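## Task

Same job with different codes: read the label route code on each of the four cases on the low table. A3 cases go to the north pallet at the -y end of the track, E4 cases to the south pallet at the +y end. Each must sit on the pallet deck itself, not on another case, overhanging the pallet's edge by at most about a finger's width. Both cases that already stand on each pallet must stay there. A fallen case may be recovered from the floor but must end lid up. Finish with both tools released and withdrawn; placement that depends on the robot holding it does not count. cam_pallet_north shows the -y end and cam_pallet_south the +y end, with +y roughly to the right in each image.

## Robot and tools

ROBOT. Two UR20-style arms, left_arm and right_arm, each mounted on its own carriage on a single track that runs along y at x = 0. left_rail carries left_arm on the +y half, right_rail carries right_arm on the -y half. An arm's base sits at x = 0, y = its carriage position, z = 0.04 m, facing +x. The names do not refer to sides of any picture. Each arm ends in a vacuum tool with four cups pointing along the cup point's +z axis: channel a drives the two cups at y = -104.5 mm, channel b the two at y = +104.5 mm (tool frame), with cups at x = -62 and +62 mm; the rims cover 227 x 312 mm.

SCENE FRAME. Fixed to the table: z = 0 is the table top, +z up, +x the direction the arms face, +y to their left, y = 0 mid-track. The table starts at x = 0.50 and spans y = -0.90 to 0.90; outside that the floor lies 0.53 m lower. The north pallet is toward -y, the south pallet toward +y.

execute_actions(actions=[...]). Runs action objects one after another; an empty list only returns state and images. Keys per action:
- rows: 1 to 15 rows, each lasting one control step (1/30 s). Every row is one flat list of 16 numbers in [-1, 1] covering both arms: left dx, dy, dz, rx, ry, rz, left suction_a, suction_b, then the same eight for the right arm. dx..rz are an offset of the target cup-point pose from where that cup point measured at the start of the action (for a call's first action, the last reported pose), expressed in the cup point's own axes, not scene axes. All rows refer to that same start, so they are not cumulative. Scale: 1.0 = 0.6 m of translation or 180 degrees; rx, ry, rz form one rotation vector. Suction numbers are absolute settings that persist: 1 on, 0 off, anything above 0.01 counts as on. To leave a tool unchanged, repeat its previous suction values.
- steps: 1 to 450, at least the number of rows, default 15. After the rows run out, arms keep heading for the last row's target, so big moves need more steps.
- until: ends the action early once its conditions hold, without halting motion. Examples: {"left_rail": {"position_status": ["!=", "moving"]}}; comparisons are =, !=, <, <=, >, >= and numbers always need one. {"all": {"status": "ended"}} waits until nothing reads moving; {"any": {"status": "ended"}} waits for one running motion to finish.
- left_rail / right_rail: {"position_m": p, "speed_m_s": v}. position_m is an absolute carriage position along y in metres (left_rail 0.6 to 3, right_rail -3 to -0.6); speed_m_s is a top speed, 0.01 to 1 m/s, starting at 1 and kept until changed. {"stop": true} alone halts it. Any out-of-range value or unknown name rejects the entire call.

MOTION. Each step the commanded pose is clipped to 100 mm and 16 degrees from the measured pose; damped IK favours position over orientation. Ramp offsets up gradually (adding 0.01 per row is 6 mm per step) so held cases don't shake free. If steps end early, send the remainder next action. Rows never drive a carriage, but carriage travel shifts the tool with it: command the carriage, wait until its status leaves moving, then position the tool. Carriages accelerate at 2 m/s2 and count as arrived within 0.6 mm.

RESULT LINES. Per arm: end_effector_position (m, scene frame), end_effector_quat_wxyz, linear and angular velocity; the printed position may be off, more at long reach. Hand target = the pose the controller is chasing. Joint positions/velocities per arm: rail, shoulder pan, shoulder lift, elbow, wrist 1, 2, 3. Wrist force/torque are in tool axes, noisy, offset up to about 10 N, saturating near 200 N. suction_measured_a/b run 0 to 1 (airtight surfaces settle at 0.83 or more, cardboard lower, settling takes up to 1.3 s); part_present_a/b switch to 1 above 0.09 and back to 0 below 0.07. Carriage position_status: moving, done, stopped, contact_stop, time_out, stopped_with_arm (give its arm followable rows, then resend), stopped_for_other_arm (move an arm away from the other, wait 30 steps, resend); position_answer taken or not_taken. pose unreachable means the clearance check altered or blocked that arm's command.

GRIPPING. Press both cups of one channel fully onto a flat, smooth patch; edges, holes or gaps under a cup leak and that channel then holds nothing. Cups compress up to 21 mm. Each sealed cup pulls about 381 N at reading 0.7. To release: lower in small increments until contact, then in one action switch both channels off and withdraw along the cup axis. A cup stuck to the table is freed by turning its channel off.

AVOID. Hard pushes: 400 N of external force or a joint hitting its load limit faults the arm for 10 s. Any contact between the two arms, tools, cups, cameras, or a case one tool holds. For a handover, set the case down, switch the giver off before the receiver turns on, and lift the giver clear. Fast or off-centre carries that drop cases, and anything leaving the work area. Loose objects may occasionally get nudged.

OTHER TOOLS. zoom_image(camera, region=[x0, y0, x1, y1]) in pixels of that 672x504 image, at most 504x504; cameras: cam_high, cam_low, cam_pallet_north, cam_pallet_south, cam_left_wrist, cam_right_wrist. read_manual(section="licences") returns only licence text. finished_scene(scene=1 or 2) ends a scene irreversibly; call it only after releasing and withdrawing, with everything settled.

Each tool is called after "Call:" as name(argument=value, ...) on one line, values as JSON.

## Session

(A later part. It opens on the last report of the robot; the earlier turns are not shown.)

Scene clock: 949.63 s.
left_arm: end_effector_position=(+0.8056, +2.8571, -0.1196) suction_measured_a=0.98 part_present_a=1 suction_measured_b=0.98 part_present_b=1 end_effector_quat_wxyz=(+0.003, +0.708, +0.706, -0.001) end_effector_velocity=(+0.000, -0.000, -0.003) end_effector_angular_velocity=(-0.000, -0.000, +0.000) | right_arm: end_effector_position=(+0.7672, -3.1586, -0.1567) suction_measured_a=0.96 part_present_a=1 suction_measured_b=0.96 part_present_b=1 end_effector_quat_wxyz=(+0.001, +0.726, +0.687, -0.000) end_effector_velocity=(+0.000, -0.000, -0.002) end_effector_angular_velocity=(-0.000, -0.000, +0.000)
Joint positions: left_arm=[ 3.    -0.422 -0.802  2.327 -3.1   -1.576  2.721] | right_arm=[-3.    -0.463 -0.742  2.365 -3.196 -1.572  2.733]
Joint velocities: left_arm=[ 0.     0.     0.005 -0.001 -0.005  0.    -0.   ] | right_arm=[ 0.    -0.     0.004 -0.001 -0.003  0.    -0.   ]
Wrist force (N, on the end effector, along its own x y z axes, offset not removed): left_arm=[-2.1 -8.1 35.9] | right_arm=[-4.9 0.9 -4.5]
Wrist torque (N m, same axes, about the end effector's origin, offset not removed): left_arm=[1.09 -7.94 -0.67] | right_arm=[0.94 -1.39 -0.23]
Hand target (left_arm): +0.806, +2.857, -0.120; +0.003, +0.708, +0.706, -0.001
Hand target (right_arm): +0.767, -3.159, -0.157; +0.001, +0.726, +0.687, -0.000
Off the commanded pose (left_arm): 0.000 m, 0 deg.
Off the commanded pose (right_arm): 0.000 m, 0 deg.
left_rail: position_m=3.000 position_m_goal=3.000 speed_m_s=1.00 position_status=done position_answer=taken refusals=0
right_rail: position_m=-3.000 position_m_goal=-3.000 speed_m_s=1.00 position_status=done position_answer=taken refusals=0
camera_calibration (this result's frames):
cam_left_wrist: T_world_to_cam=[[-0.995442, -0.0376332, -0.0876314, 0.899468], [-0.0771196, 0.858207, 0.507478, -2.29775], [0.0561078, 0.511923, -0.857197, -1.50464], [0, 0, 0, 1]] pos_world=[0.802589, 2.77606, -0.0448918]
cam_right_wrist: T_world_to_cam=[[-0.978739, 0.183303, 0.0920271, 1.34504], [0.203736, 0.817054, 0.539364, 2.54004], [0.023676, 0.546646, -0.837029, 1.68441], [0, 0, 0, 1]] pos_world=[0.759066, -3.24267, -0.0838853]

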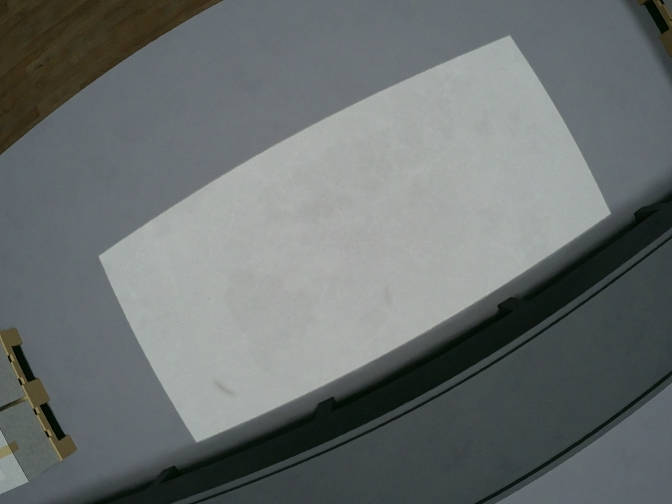

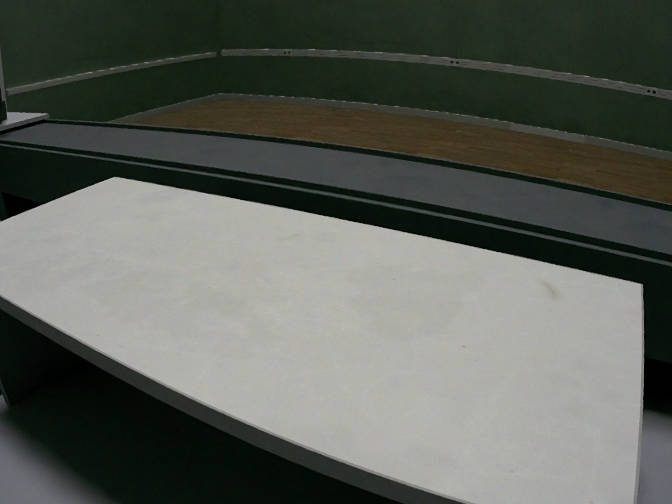

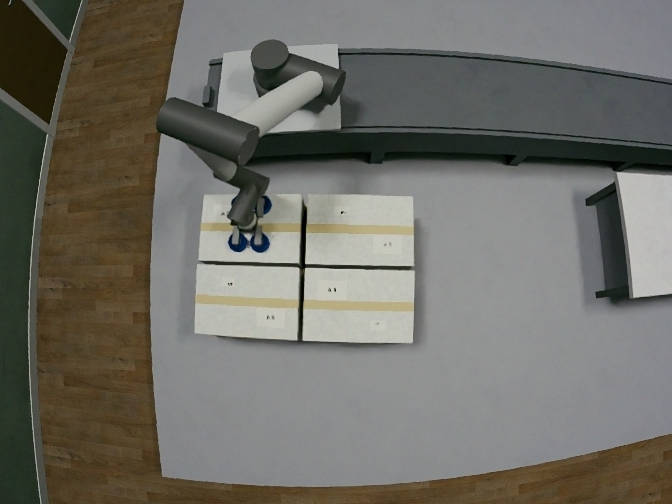

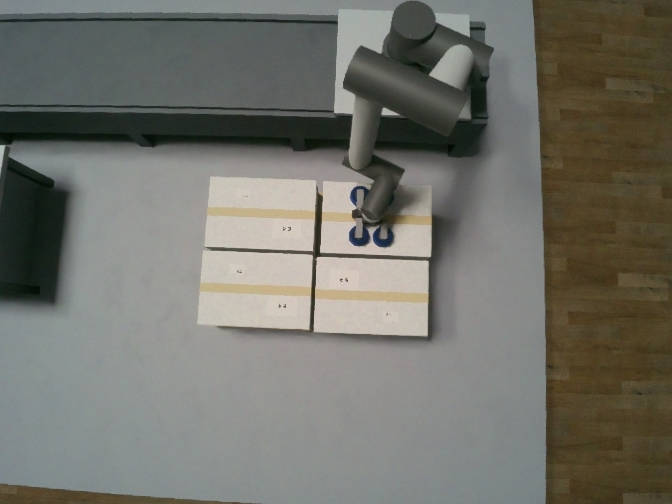

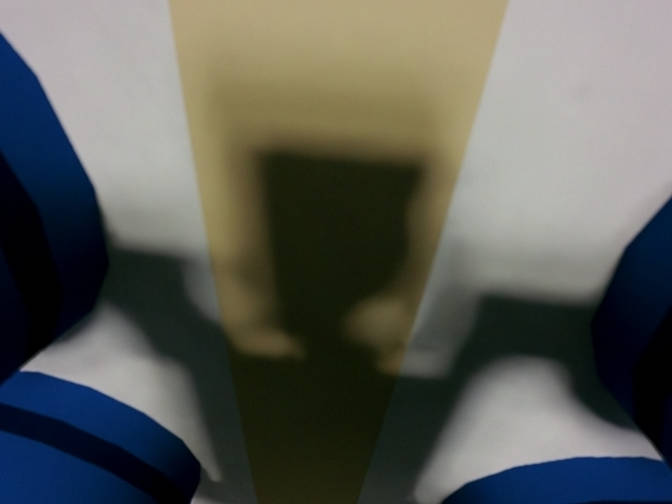

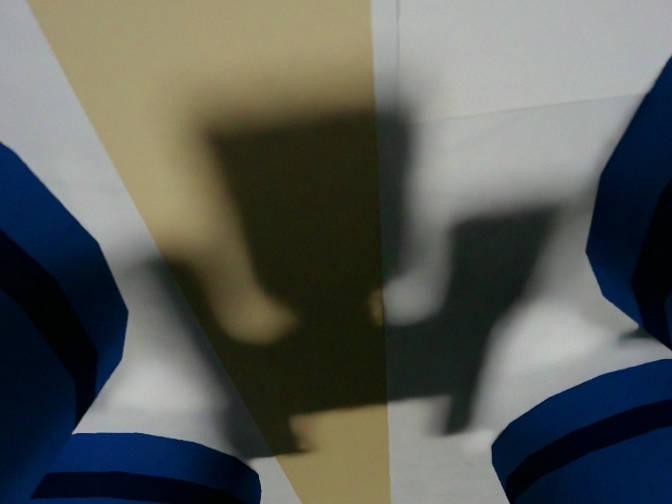

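Call:
execute_actions(actions=[{"rows":[
[0,0,0.002,0,0,0,1,1, 0,0,0.002,0,0,0,1,1],
[0,0,0.004,0,0,0,1,1, 0,0,0.004,0,0,0,1,1],
[0,0,0.0057,0,0,0,1,1, 0,0,0.0055,0,0,0,1,1]
],"steps":10}])

Scene clock: 952.33 s.
left_arm: end_effector_position=(+0.8056, +2.8571, -0.1225) suction_measured_a=0.98 part_present_a=1 suction_measured_b=0.98 part_present_b=1 end_effector_quat_wxyz=(+0.003, +0.708, +0.706, -0.001) end_effector_velocity=(+0.000, -0.000, -0.004) end_effector_angular_velocity=(-0.000, -0.000, -0.000) | right_arm: end_effector_position=(+0.7672, -3.1586, -0.1595) suction_measured_a=0.96 part_present_a=1 suction_measured_b=0.96 part_present_b=1 end_effector_quat_wxyz=(+0.001, +0.726, +0.687, -0.000) end_effector_velocity=(+0.000, -0.000, -0.004) end_effector_angular_velocity=(-0.000, -0.000, +0.000)
Joint positions: left_arm=[ 3.    -0.422 -0.797  2.326 -3.104 -1.576  2.721] | right_arm=[-3.    -0.463 -0.737  2.364 -3.2   -1.572  2.733]
Joint velocities: left_arm=[ 0.     0.     0.006 -0.001 -0.005 -0.     0.   ] | right_arm=[ 0.    -0.     0.006 -0.001 -0.005 -0.    -0.   ]
Wrist force (N, on the end effector, along its own x y z axes, offset not removed): left_arm=[-5.5 -3.7 32.8] | right_arm=[-5.1 3.9 -4.1]
Wrist torque (N m, same axes, about the end effector's origin, offset not removed): left_arm=[1.60 -7.55 -0.66] | right_arm=[1.28 -1.47 -0.27]
Hand target (left_arm): +0.806, +2.857, -0.123; +0.003, +0.708, +0.706, -0.001
Hand target (right_arm): +0.767, -3.159, -0.160; +0.001, +0.726, +0.687, -0.000
Off the commanded pose (left_arm): 0.000 m, 0 deg.
Off the commanded pose (right_arm): 0.000 m, 0 deg.
left_rail: position_m=3.000 position_m_goal=3.000 speed_m_s=1.00 position_status=done position_answer=taken refusals=0
right_rail: position_m=-3.000 position_m_goal=-3.000 speed_m_s=1.00 position_status=done position_answer=taken refusals=0
camera_calibration (this result's frames):
cam_left_wrist: T_world_to_cam=[[-0.995443, -0.0376555, -0.0876065, 0.89928], [-0.0771268, 0.858199, 0.50749, -2.29623], [0.056074, 0.511934, -0.857193, -1.5072], [0, 0, 0, 1]] pos_world=[0.802596, 2.77608, -0.0478665]
cam_right_wrist: T_world_to_cam=[[-0.978737, 0.183303, 0.0920518, 1.3453], [0.20375, 0.817048, 0.539369, 2.54155], [0.0236573, 0.546656, -0.837023, 1.68207], [0, 0, 0, 1]] pos_world=[0.759062, -3.24268, -0.086745]

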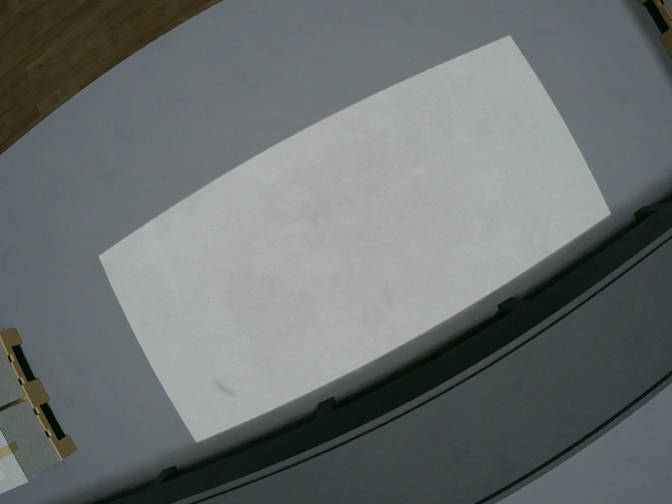

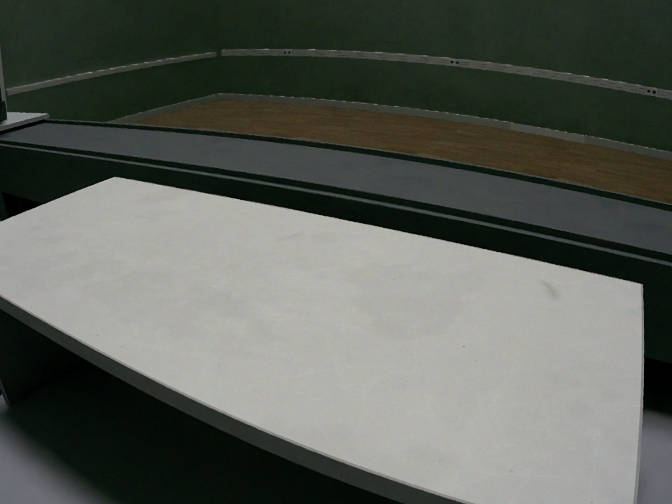

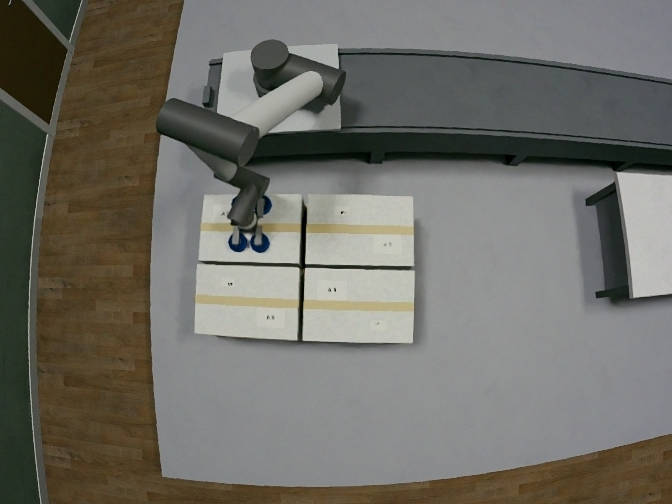

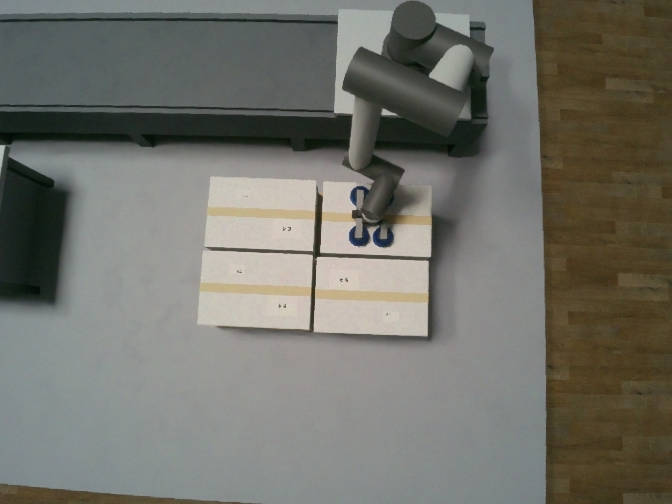

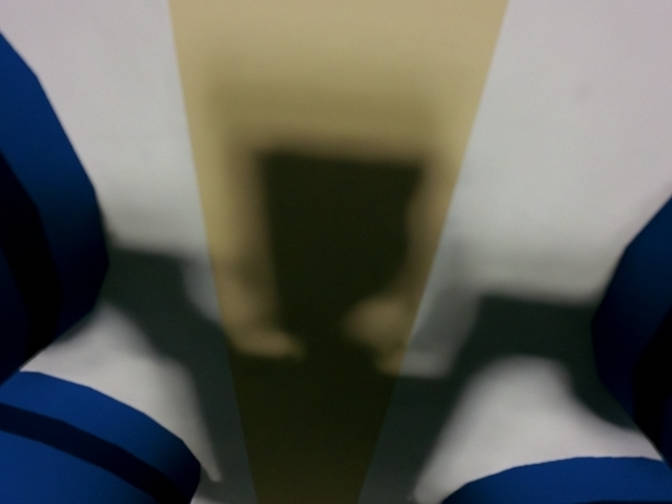

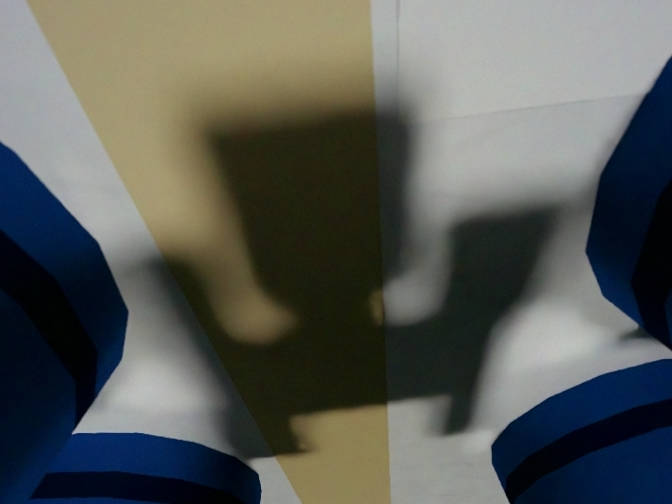

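Next small steps: left → −0.126, right → −0.1625.

Call:
execute_actions(actions=[{"rows":[
[0,0,0.002,0,0,0,1,1, 0,0,0.002,0,0,0,1,1],
[0,0,0.004,0,0,0,1,1, 0,0,0.0035,0,0,0,1,1],
[0,0,0.0058,0,0,0,1,1, 0,0,0.005,0,0,0,1,1]
],"steps":10}])

Scene clock: 954.33 s.
left_arm: end_effector_position=(+0.8056, +2.8571, -0.1256) suction_measured_a=0.98 part_present_a=1 suction_measured_b=0.98 part_present_b=1 end_effector_quat_wxyz=(+0.003, +0.708, +0.706, -0.001) end_effector_velocity=(+0.000, -0.000, -0.004) end_effector_angular_velocity=(-0.000, -0.000, -0.000) | right_arm: end_effector_position=(+0.7672, -3.1588, -0.1619) suction_measured_a=0.96 part_present_a=1 suction_measured_b=0.96 part_present_b=1 end_effector_quat_wxyz=(+0.001, +0.726, +0.687, -0.000) end_effector_velocity=(+0.000, -0.000, -0.002) end_effector_angular_velocity=(-0.000, -0.001, -0.000)
Joint positions: left_arm=[ 3.    -0.422 -0.793  2.325 -3.108 -1.576  2.721] | right_arm=[-3.    -0.463 -0.733  2.363 -3.203 -1.572  2.733]
Joint velocities: left_arm=[ 0.     0.     0.006 -0.001 -0.005  0.     0.   ] | right_arm=[ 0.    -0.     0.004 -0.001 -0.004 -0.    -0.   ]
Wrist force (N, on the end effector, along its own x y z axes, offset not removed): left_arm=[-7.2 -1.4 32.8] | right_arm=[-63.1 -28.5 -142.3]
Wrist torque (N m, same axes, about the end effector's origin, offset not removed): left_arm=[1.89 -7.11 -0.60] | right_arm=[9.54 22.11 -5.92]
Hand target (left_arm): +0.806, +2.857, -0.126; +0.003, +0.708, +0.706, -0.001
Hand target (right_arm): +0.767, -3.159, -0.163; +0.001, +0.726, +0.687, -0.000
Off the commanded pose (left_arm): 0.000 m, 0 deg.
Off the commanded pose (right_arm): 0.001 m, 0 deg.
left_rail: position_m=3.000 position_m_goal=3.000 speed_m_s=1.00 position_status=done position_answer=taken refusals=0
right_rail: position_m=-3.000 position_m_goal=-3.000 speed_m_s=1.00 position_status=done position_answer=taken refusals=0
camera_calibration (this result's frames):
cam_left_wrist: T_world_to_cam=[[-0.995447, -0.0376125, -0.0875821, 0.898891], [-0.0770779, 0.858197, 0.507501, -2.2947], [0.0560742, 0.511941, -0.857188, -1.5098], [0, 0, 0, 1]] pos_world=[0.802589, 2.77604, -0.0508938]
cam_right_wrist: T_world_to_cam=[[-0.978762, 0.18333, 0.0917382, 1.34567], [0.203602, 0.817121, 0.539314, 2.54328], [0.0239109, 0.546538, -0.837093, 1.67957], [0, 0, 0, 1]] pos_world=[0.759112, -3.24282, -0.0891243]

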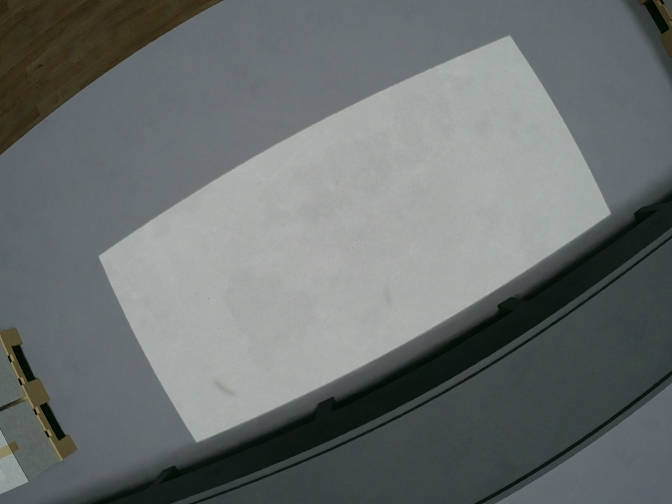

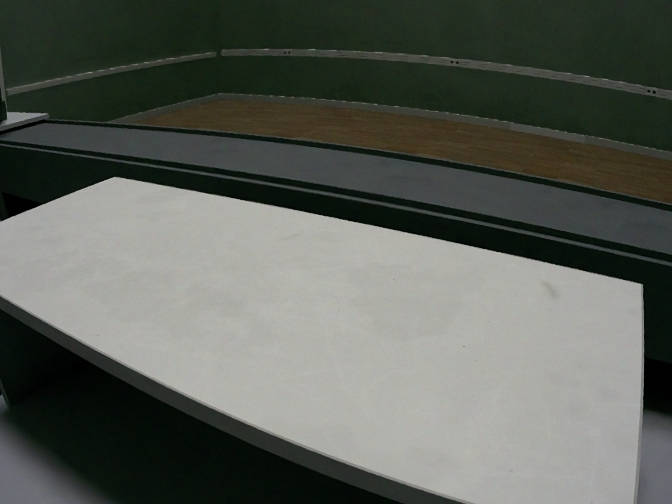

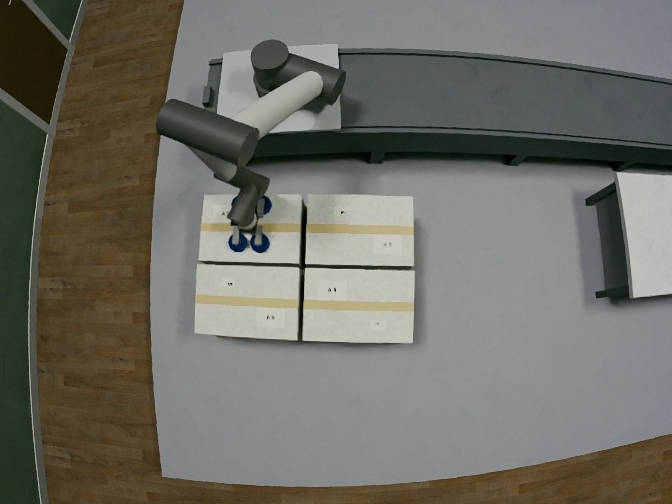

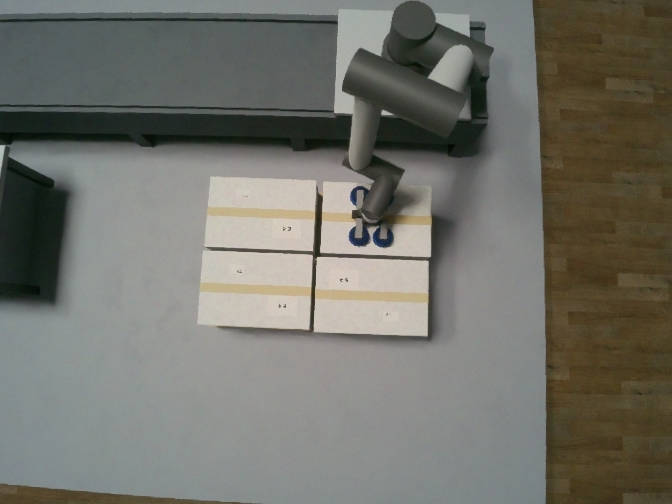

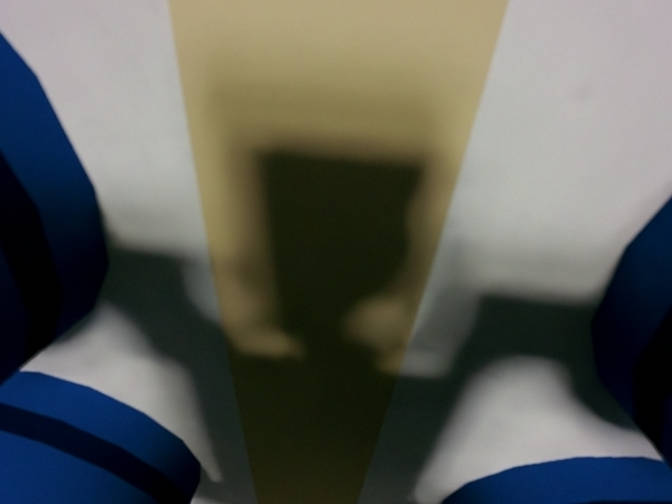

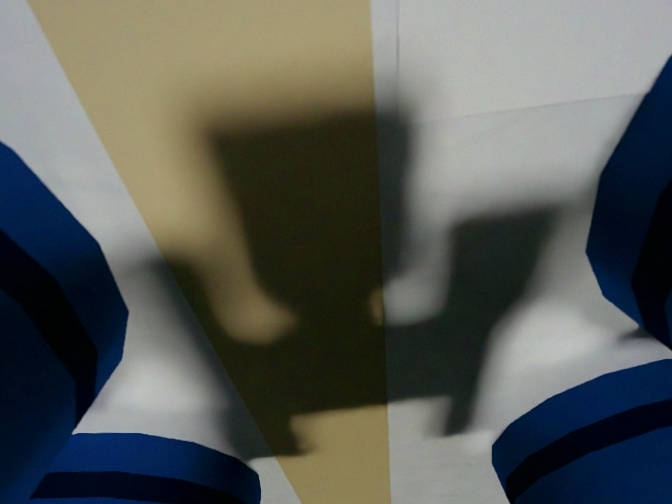

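Right has touched down; release now while stepping the left down 3 mm.

Call:
execute_actions(actions=[{"rows":[
[0,0,0.002,0,0,0,1,1, 0,0,-0.002,0,0,0,0,0],
[0,0,0.004,0,0,0,1,1, 0,0,-0.005,0,0,0,0,0],
[0,0,0.0057,0,0,0,1,1, 0,0,-0.009,0,0,0,0,0],
[0,0,0.0057,0,0,0,1,1, 0,0,-0.013,0,0,0,0,0],
[0,0,0.0057,0,0,0,1,1, 0,0,-0.018,0,0,0,0,0],
[0,0,0.0057,0,0,0,1,1, 0,0,-0.023,0,0,0,0,0],
[0,0,0.0057,0,0,0,1,1, 0,0,-0.029,0,0,0,0,0],
[0,0,0.0057,0,0,0,1,1, 0,0,-0.035,0,0,0,0,0],
[0,0,0.0057,0,0,0,1,1, 0,0,-0.045,0,0,0,0,0],
[0,0,0.0057,0,0,0,1,1, 0,0,-0.06,0,0,0,0,0],
[0,0,0.0057,0,0,0,1,1, 0,0,-0.08,0,0,0,0,0],
[0,0,0.0057,0,0,0,1,1, 0,0,-0.105,0,0,0,0,0],
[0,0,0.0057,0,0,0,1,1, 0,0,-0.13,0,0,0,0,0],
[0,0,0.0057,0,0,0,1,1, 0,0,-0.155,0,0,0,0,0],
[0,0,0.0057,0,0,0,1,1, 0,0,-0.30,0,0,0,0,0]
],"steps":16}])

Scene clock: 967.90 s.
left_arm: end_effector_position=(+0.8056, +2.8571, -0.1290) suction_measured_a=0.98 part_present_a=1 suction_measured_b=0.98 part_present_b=1 end_effector_quat_wxyz=(+0.003, +0.708, +0.706, -0.001) end_effector_velocity=(+0.000, -0.000, +0.000) end_effector_angular_velocity=(+0.000, -0.000, +0.000) | right_arm: end_effector_position=(+0.7694, -3.1600, -0.1517) suction_measured_a=0.00 part_present_a=0 suction_measured_b=0.00 part_present_b=0 end_effector_quat_wxyz=(+0.012, +0.726, +0.687, +0.004) end_effector_velocity=(-0.000, +0.000, -0.000) end_effector_angular_velocity=(+0.000, +0.000, +0.000)
Joint positions: left_arm=[ 3.    -0.422 -0.787  2.324 -3.113 -1.576  2.721] | right_arm=[-3.    -0.463 -0.744  2.371 -3.222 -1.572  2.733]
Joint velocities: left_arm=[ 0. -0. -0.  0.  0.  0. -0.] | right_arm=[ 0. -0.  0. -0.  0.  0. -0.]
Wrist force (N, on the end effector, along its own x y z axes, offset not removed): left_arm=[-4.5 -2.1 31.8] | right_arm=[-0.1 -65.3 -188.0]
Wrist torque (N m, same axes, about the end effector's origin, offset not removed): left_arm=[1.83 -7.67 -0.54] | right_arm=[1.74 1.73 -0.19]
Hand target (left_arm): +0.806, +2.857, -0.129; +0.003, +0.708, +0.706, -0.001
Hand target (right_arm): +0.769, -3.160, -0.152; +0.011, +0.726, +0.687, +0.003
Off the commanded pose (left_arm): 0.000 m, 0 deg.
Off the commanded pose (right_arm): 0.170 m, 1 deg.
FORCE FAULT: contact force on the right arm reached its limit, and that arm stopped for 10 seconds. The contact can be on any part of that arm, not only on its tool. That arm's remaining commands of this call were not run. That arm holds still and accepts commands again. Move the arm away from the contact; if what it grips holds it there, let go first. Pushing or pulling that hard again can fault the arm again.
left_rail: position_m=3.000 position_m_goal=3.000 speed_m_s=1.00 position_status=done position_answer=taken refusals=0
right_rail: position_m=-3.000 position_m_goal=-3.000 speed_m_s=1.00 position_status=done position_answer=taken refusals=0
camera_calibration (this result's frames):
cam_left_wrist: T_world_to_cam=[[-0.995447, -0.0376131, -0.0875818, 0.8986], [-0.0770783, 0.858197, 0.507501, -2.29294], [0.0560737, 0.511941, -0.857188, -1.51273], [0, 0, 0, 1]] pos_world=[0.802596, 2.77602, -0.0543188]
cam_right_wrist: T_world_to_cam=[[-0.980358, 0.184049, 0.0708877, 1.34736], [0.1931, 0.822552, 0.534902, 2.56288], [0.0401391, 0.538084, -0.841935, 1.64883], [0, 0, 0, 1]] pos_world=[0.759819, -3.24329, -0.0781974]

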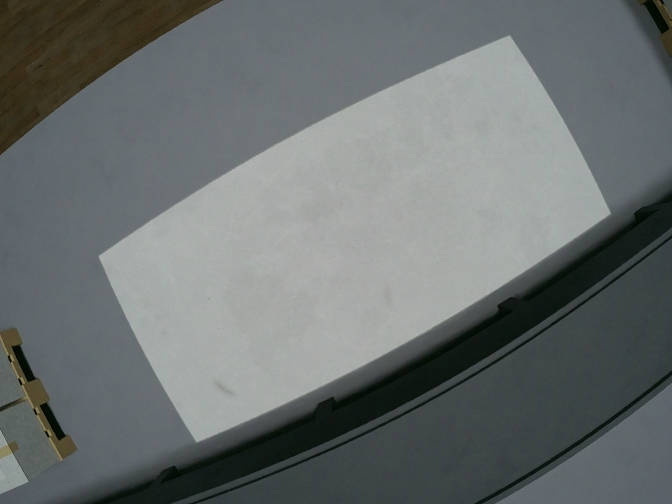

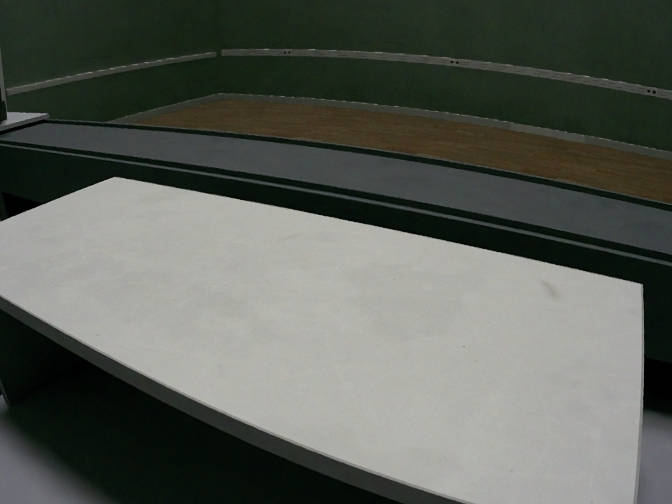

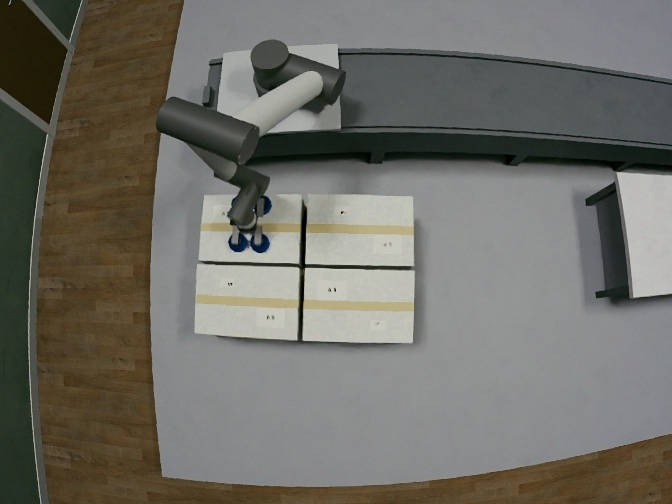

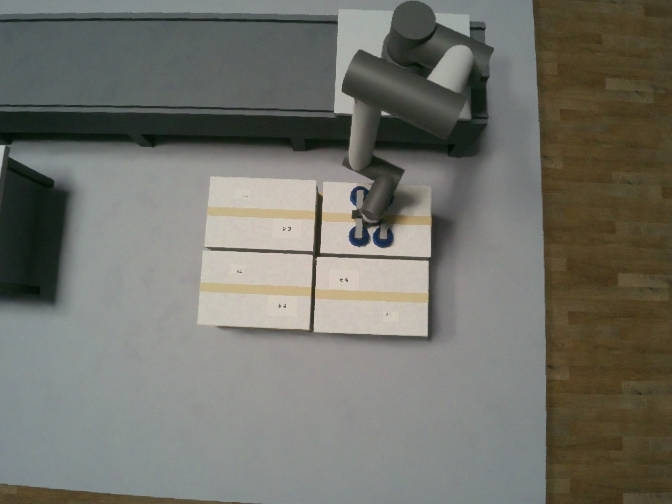

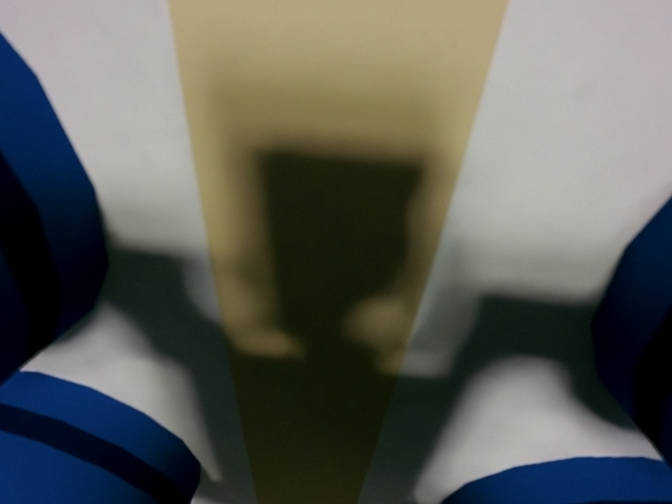

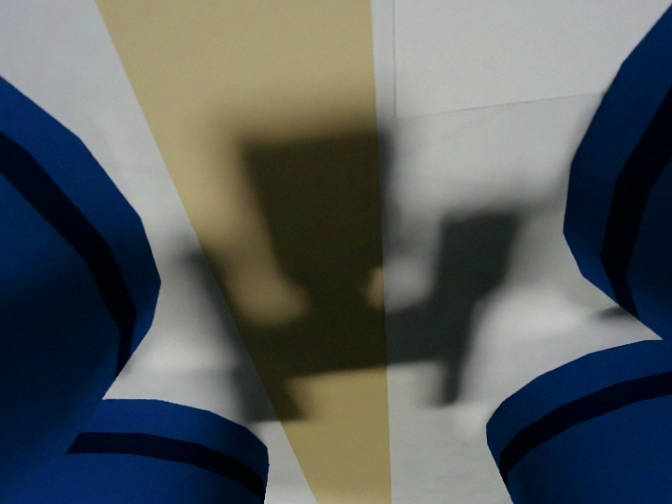

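Call:
execute_actions(actions=[{"rows":[
[0,0,0.001,0,0,0,1,1, 0,0,-0.01,0,0,0,0,0],
[0,0,0.002,0,0,0,1,1, 0,0,-0.025,0,0,0,0,0],
[0,0,0.003,0,0,0,1,1, 0,0,-0.045,0,0,0,0,0],
[0,0,0.003,0,0,0,1,1, 0,0,-0.07,0,0,0,0,0],
[0,0,0.003,0,0,0,1,1, 0,0,-0.095,0,0,0,0,0],
[0,0,0.003,0,0,0,1,1, 0,0,-0.12,0,0,0,0,0],
[0,0,0.003,0,0,0,1,1, 0,0,-0.145,0,0,0,0,0],
[0,0,0.003,0,0,0,1,1, 0,0,-0.17,0,0,0,0,0],
[0,0,0.003,0,0,0,1,1, 0,0,-0.195,0,0,0,0,0],
[0,0,0.003,0,0,0,1,1, 0,0,-0.5,0,0,0,0,0]
],"steps":10}])

Scene clock: 988.77 s.
left_arm: end_effector_position=(+0.8056, +2.8571, -0.1305) suction_measured_a=0.98 part_present_a=1 suction_measured_b=0.98 part_present_b=1 end_effector_quat_wxyz=(+0.003, +0.708, +0.706, -0.001) end_effector_velocity=(+0.000, -0.000, -0.002) end_effector_angular_velocity=(-0.000, -0.000, -0.000) | right_arm: end_effector_position=(+0.7678, -3.1588, -0.0918) suction_measured_a=0.00 part_present_a=0 suction_measured_b=0.00 part_present_b=0 end_effector_quat_wxyz=(+0.012, +0.726, +0.687, +0.004) end_effector_velocity=(-0.008, +0.008, +0.359) end_effector_angular_velocity=(-0.011, -0.023, +0.000)
Joint positions: left_arm=[ 3.    -0.422 -0.785  2.324 -3.115 -1.576  2.721] | right_arm=[-3.    -0.463 -0.844  2.39  -3.142 -1.572  2.734]
Joint velocities: left_arm=[ 0.    -0.     0.003 -0.001 -0.003  0.     0.   ] | right_arm=[ 0.     0.005 -0.603  0.092  0.485  0.     0.005]
Wrist force (N, on the end effector, along its own x y z axes, offset not removed): left_arm=[-1.4 -3.8 34.9] | right_arm=[-5.1 2.6 9.1]
Wrist torque (N m, same axes, about the end effector's origin, offset not removed): left_arm=[1.50 -8.17 -0.76] | right_arm=[-0.01 1.06 -0.30]
Hand target (left_arm): +0.806, +2.857, -0.131; +0.003, +0.708, +0.706, -0.001
Hand target (right_arm): +0.765, -3.156, -0.016; +0.016, +0.726, +0.687, +0.005
Off the commanded pose (left_arm): 0.000 m, 0 deg.
Off the commanded pose (right_arm): 0.240 m, 0 deg; position clipped at the last step of the last action.
left_rail: position_m=3.000 position_m_goal=3.000 speed_m_s=1.00 position_status=done position_answer=taken refusals=0
right_rail: position_m=-3.000 position_m_goal=-3.000 speed_m_s=1.00 position_status=done position_answer=taken refusals=0
camera_calibration (this result's frames):
cam_left_wrist: T_world_to_cam=[[-0.995449, -0.0376058, -0.0875633, 0.898443], [-0.077063, 0.858193, 0.50751, -2.29216], [0.0560609, 0.511948, -0.857185, -1.51405], [0, 0, 0, 1]] pos_world=[0.802592, 2.77602, -0.0558564]
cam_right_wrist: T_world_to_cam=[[-0.980448, 0.184111, 0.0694617, 1.34153], [0.192402, 0.822896, 0.534625, 2.53178], [0.0412708, 0.537536, -0.84223, 1.69599], [0, 0, 0, 1]] pos_world=[0.758186, -3.24204, -0.0183205]

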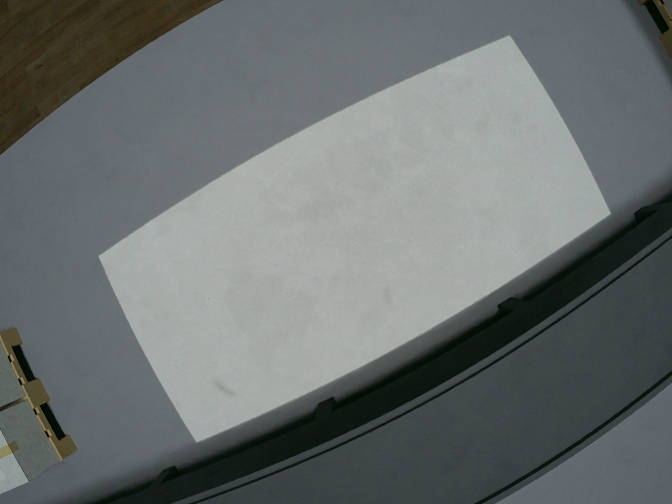

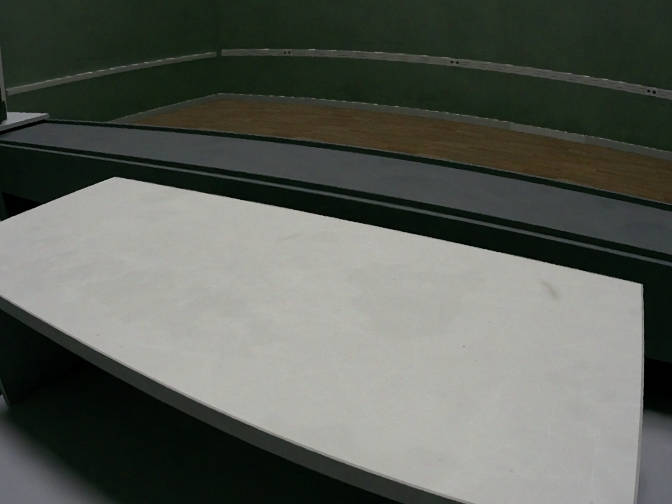

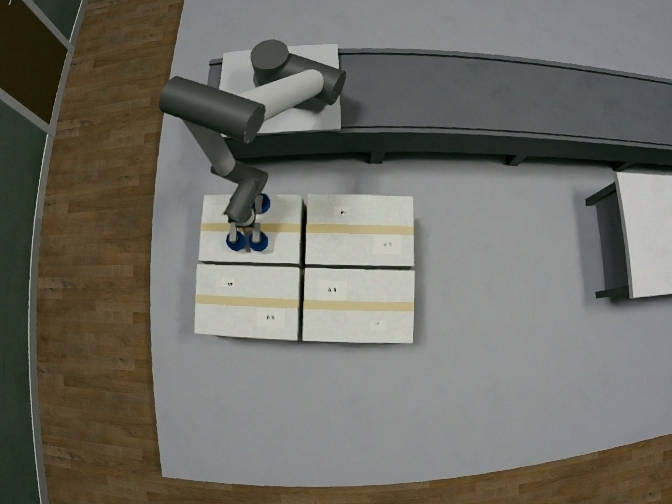

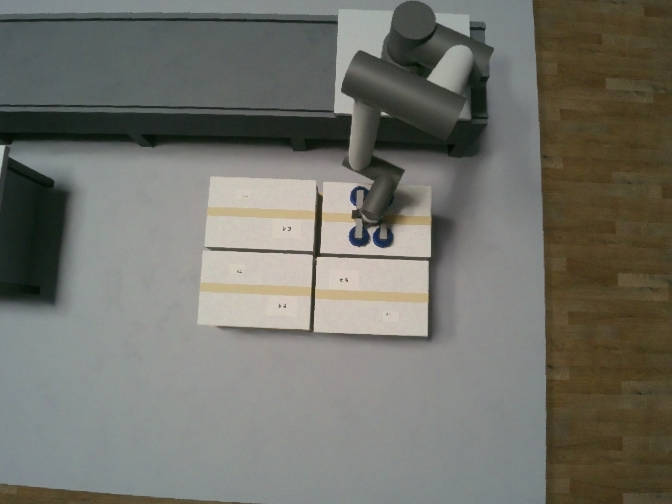

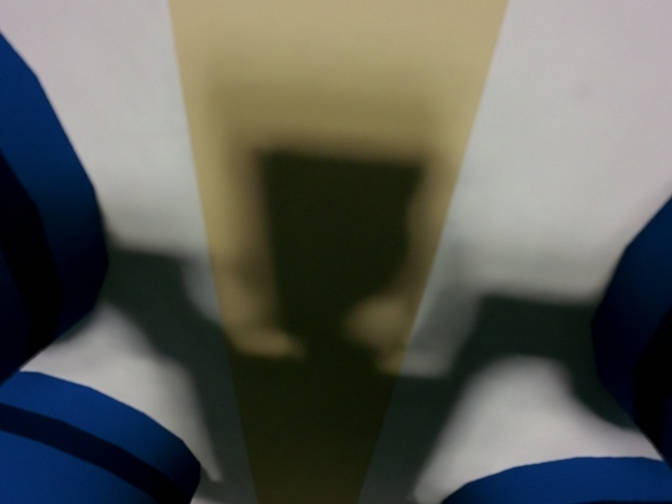

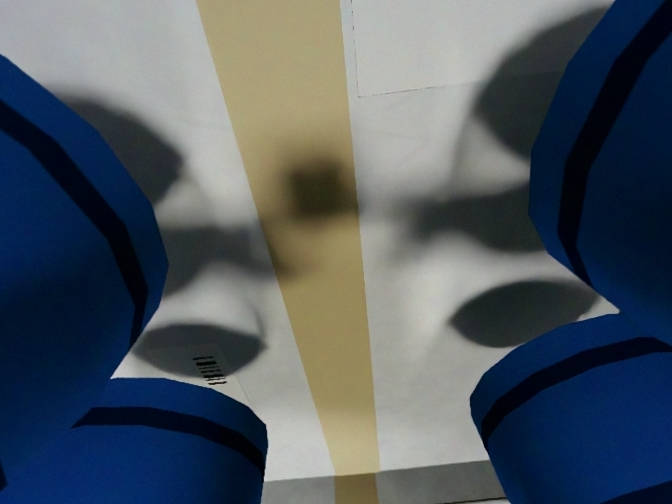

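Call:
execute_actions(actions=[{"rows":[
[0,0,0.002,0,0,0,1,1, 0,0,-0.45,0,0,0,0,0],
[0,0,0.003,0,0,0,1,1, 0,0,-0.45,0,0,0,0,0],
[0,0,0.004,0,0,0,1,1, 0,0,-0.45,0,0,0,0,0]
],"steps":9}])

Scene clock: 991.53 s.
left_arm: end_effector_position=(+0.8056, +2.8570, -0.1325) suction_measured_a=0.98 part_present_a=1 suction_measured_b=0.98 part_present_b=1 end_effector_quat_wxyz=(+0.003, +0.708, +0.706, -0.001) end_effector_velocity=(+0.000, -0.000, -0.003) end_effector_angular_velocity=(-0.000, -0.000, -0.000) | right_arm: end_effector_position=(+0.7648, -3.1551, +0.0873) suction_measured_a=0.00 part_present_a=0 suction_measured_b=0.00 part_present_b=0 end_effector_quat_wxyz=(+0.019, +0.726, +0.687, +0.006) end_effector_velocity=(+0.003, +0.000, +0.444) end_effector_angular_velocity=(-0.016, -0.033, -0.000)
Joint positions: left_arm=[ 3.    -0.422 -0.781  2.324 -3.118 -1.576  2.721] | right_arm=[-3.    -0.46  -1.145  2.399 -2.865 -1.572  2.736]
Joint velocities: left_arm=[ 0.    -0.     0.005 -0.001 -0.004  0.     0.   ] | right_arm=[ 0.     0.002 -0.718 -0.086  0.767  0.     0.002]
Wrist force (N, on the end effector, along its own x y z axes, offset not removed): left_arm=[-4.7 -2.0 37.8] | right_arm=[-4.2 2.1 6.7]
Wrist torque (N m, same axes, about the end effector's origin, offset not removed): left_arm=[1.80 -7.58 -0.70] | right_arm=[-0.14 0.94 -0.12]
Hand target (left_arm): +0.806, +2.857, -0.133; +0.003, +0.708, +0.706, -0.001
Hand target (right_arm): +0.761, -3.153, +0.163; +0.020, +0.726, +0.687, +0.007
Off the commanded pose (left_arm): 0.000 m, 0 deg.
Off the commanded pose (right_arm): 0.091 m, 1 deg; position clipped at the last step of the last action.
left_rail: position_m=3.000 position_m_goal=3.000 speed_m_s=1.00 position_status=done position_answer=taken refusals=0
right_rail: position_m=-3.000 position_m_goal=-3.000 speed_m_s=1.00 position_status=done position_answer=taken refusals=0
camera_calibration (this result's frames):
cam_left_wrist: T_world_to_cam=[[-0.995451, -0.0376052, -0.0875451, 0.898267], [-0.0770537, 0.858189, 0.507518, -2.29113], [0.0560449, 0.511955, -0.857182, -1.51577], [0, 0, 0, 1]] pos_world=[0.802592, 2.77601, -0.0578666]
cam_right_wrist: T_world_to_cam=[[-0.981276, 0.184368, 0.0557221, 1.32804], [0.185421, 0.826, 0.5323, 2.44891], [0.0521127, 0.532665, -0.84472, 1.82162], [0, 0, 0, 1]] pos_world=[0.754166, -3.23796, 0.161207]

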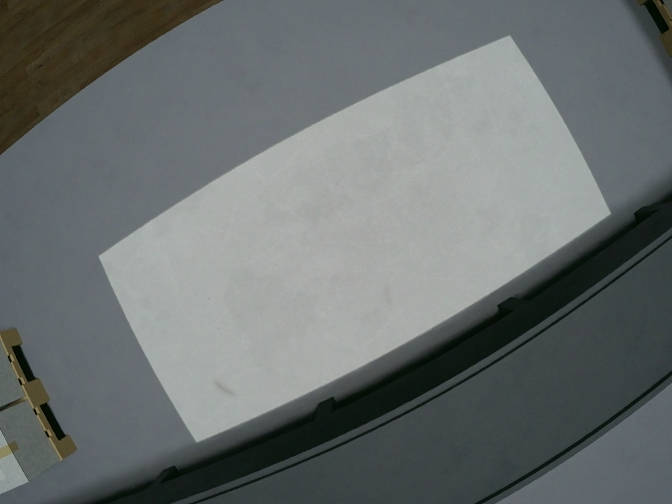

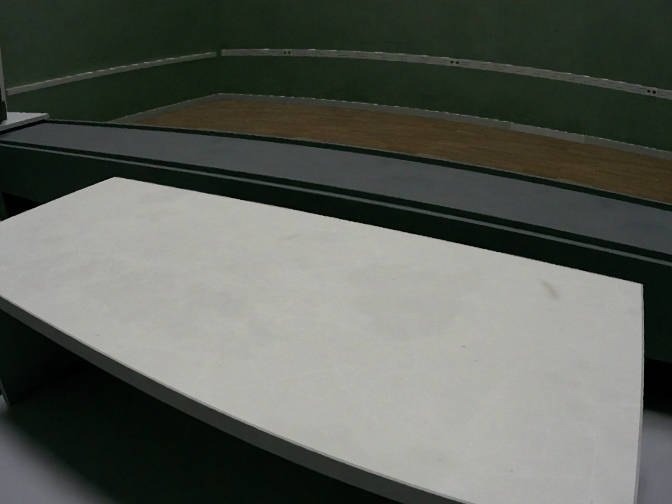

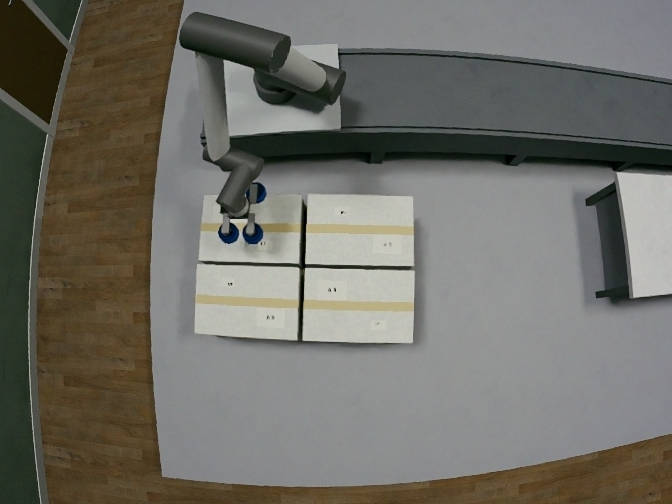

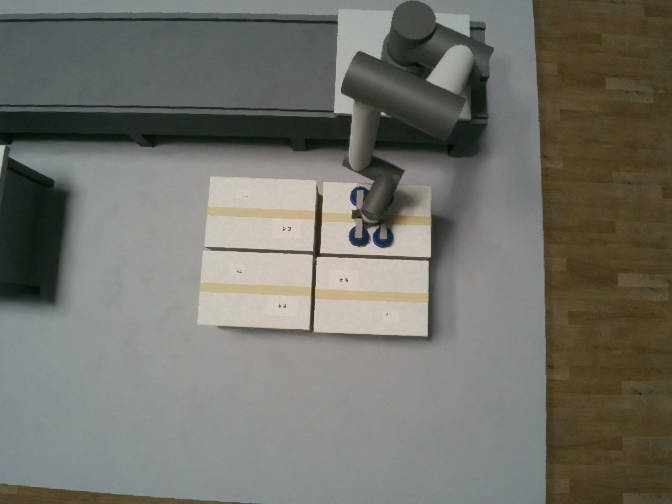

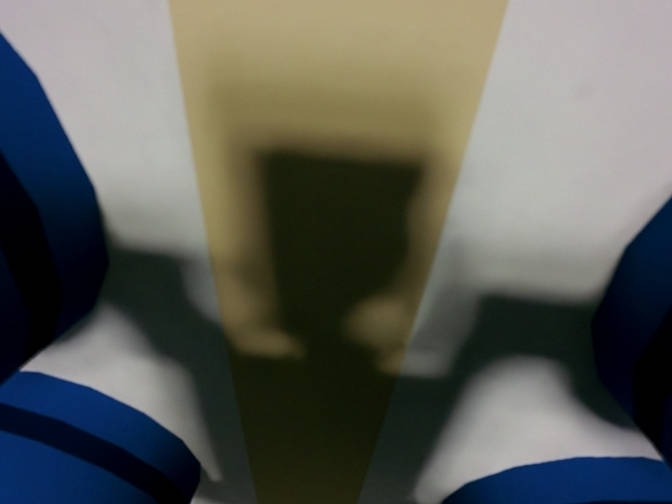

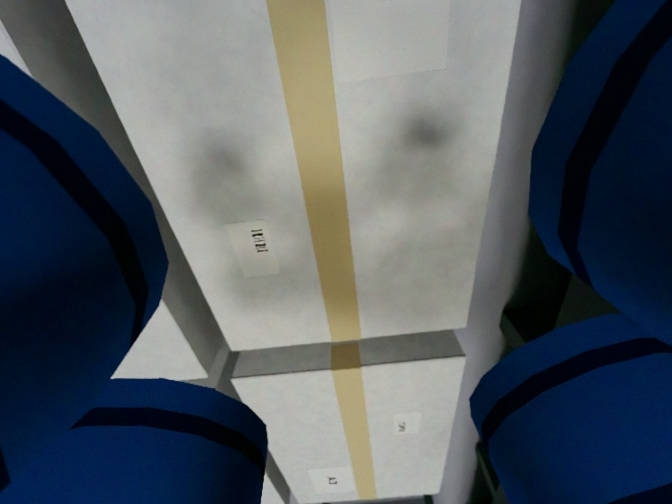

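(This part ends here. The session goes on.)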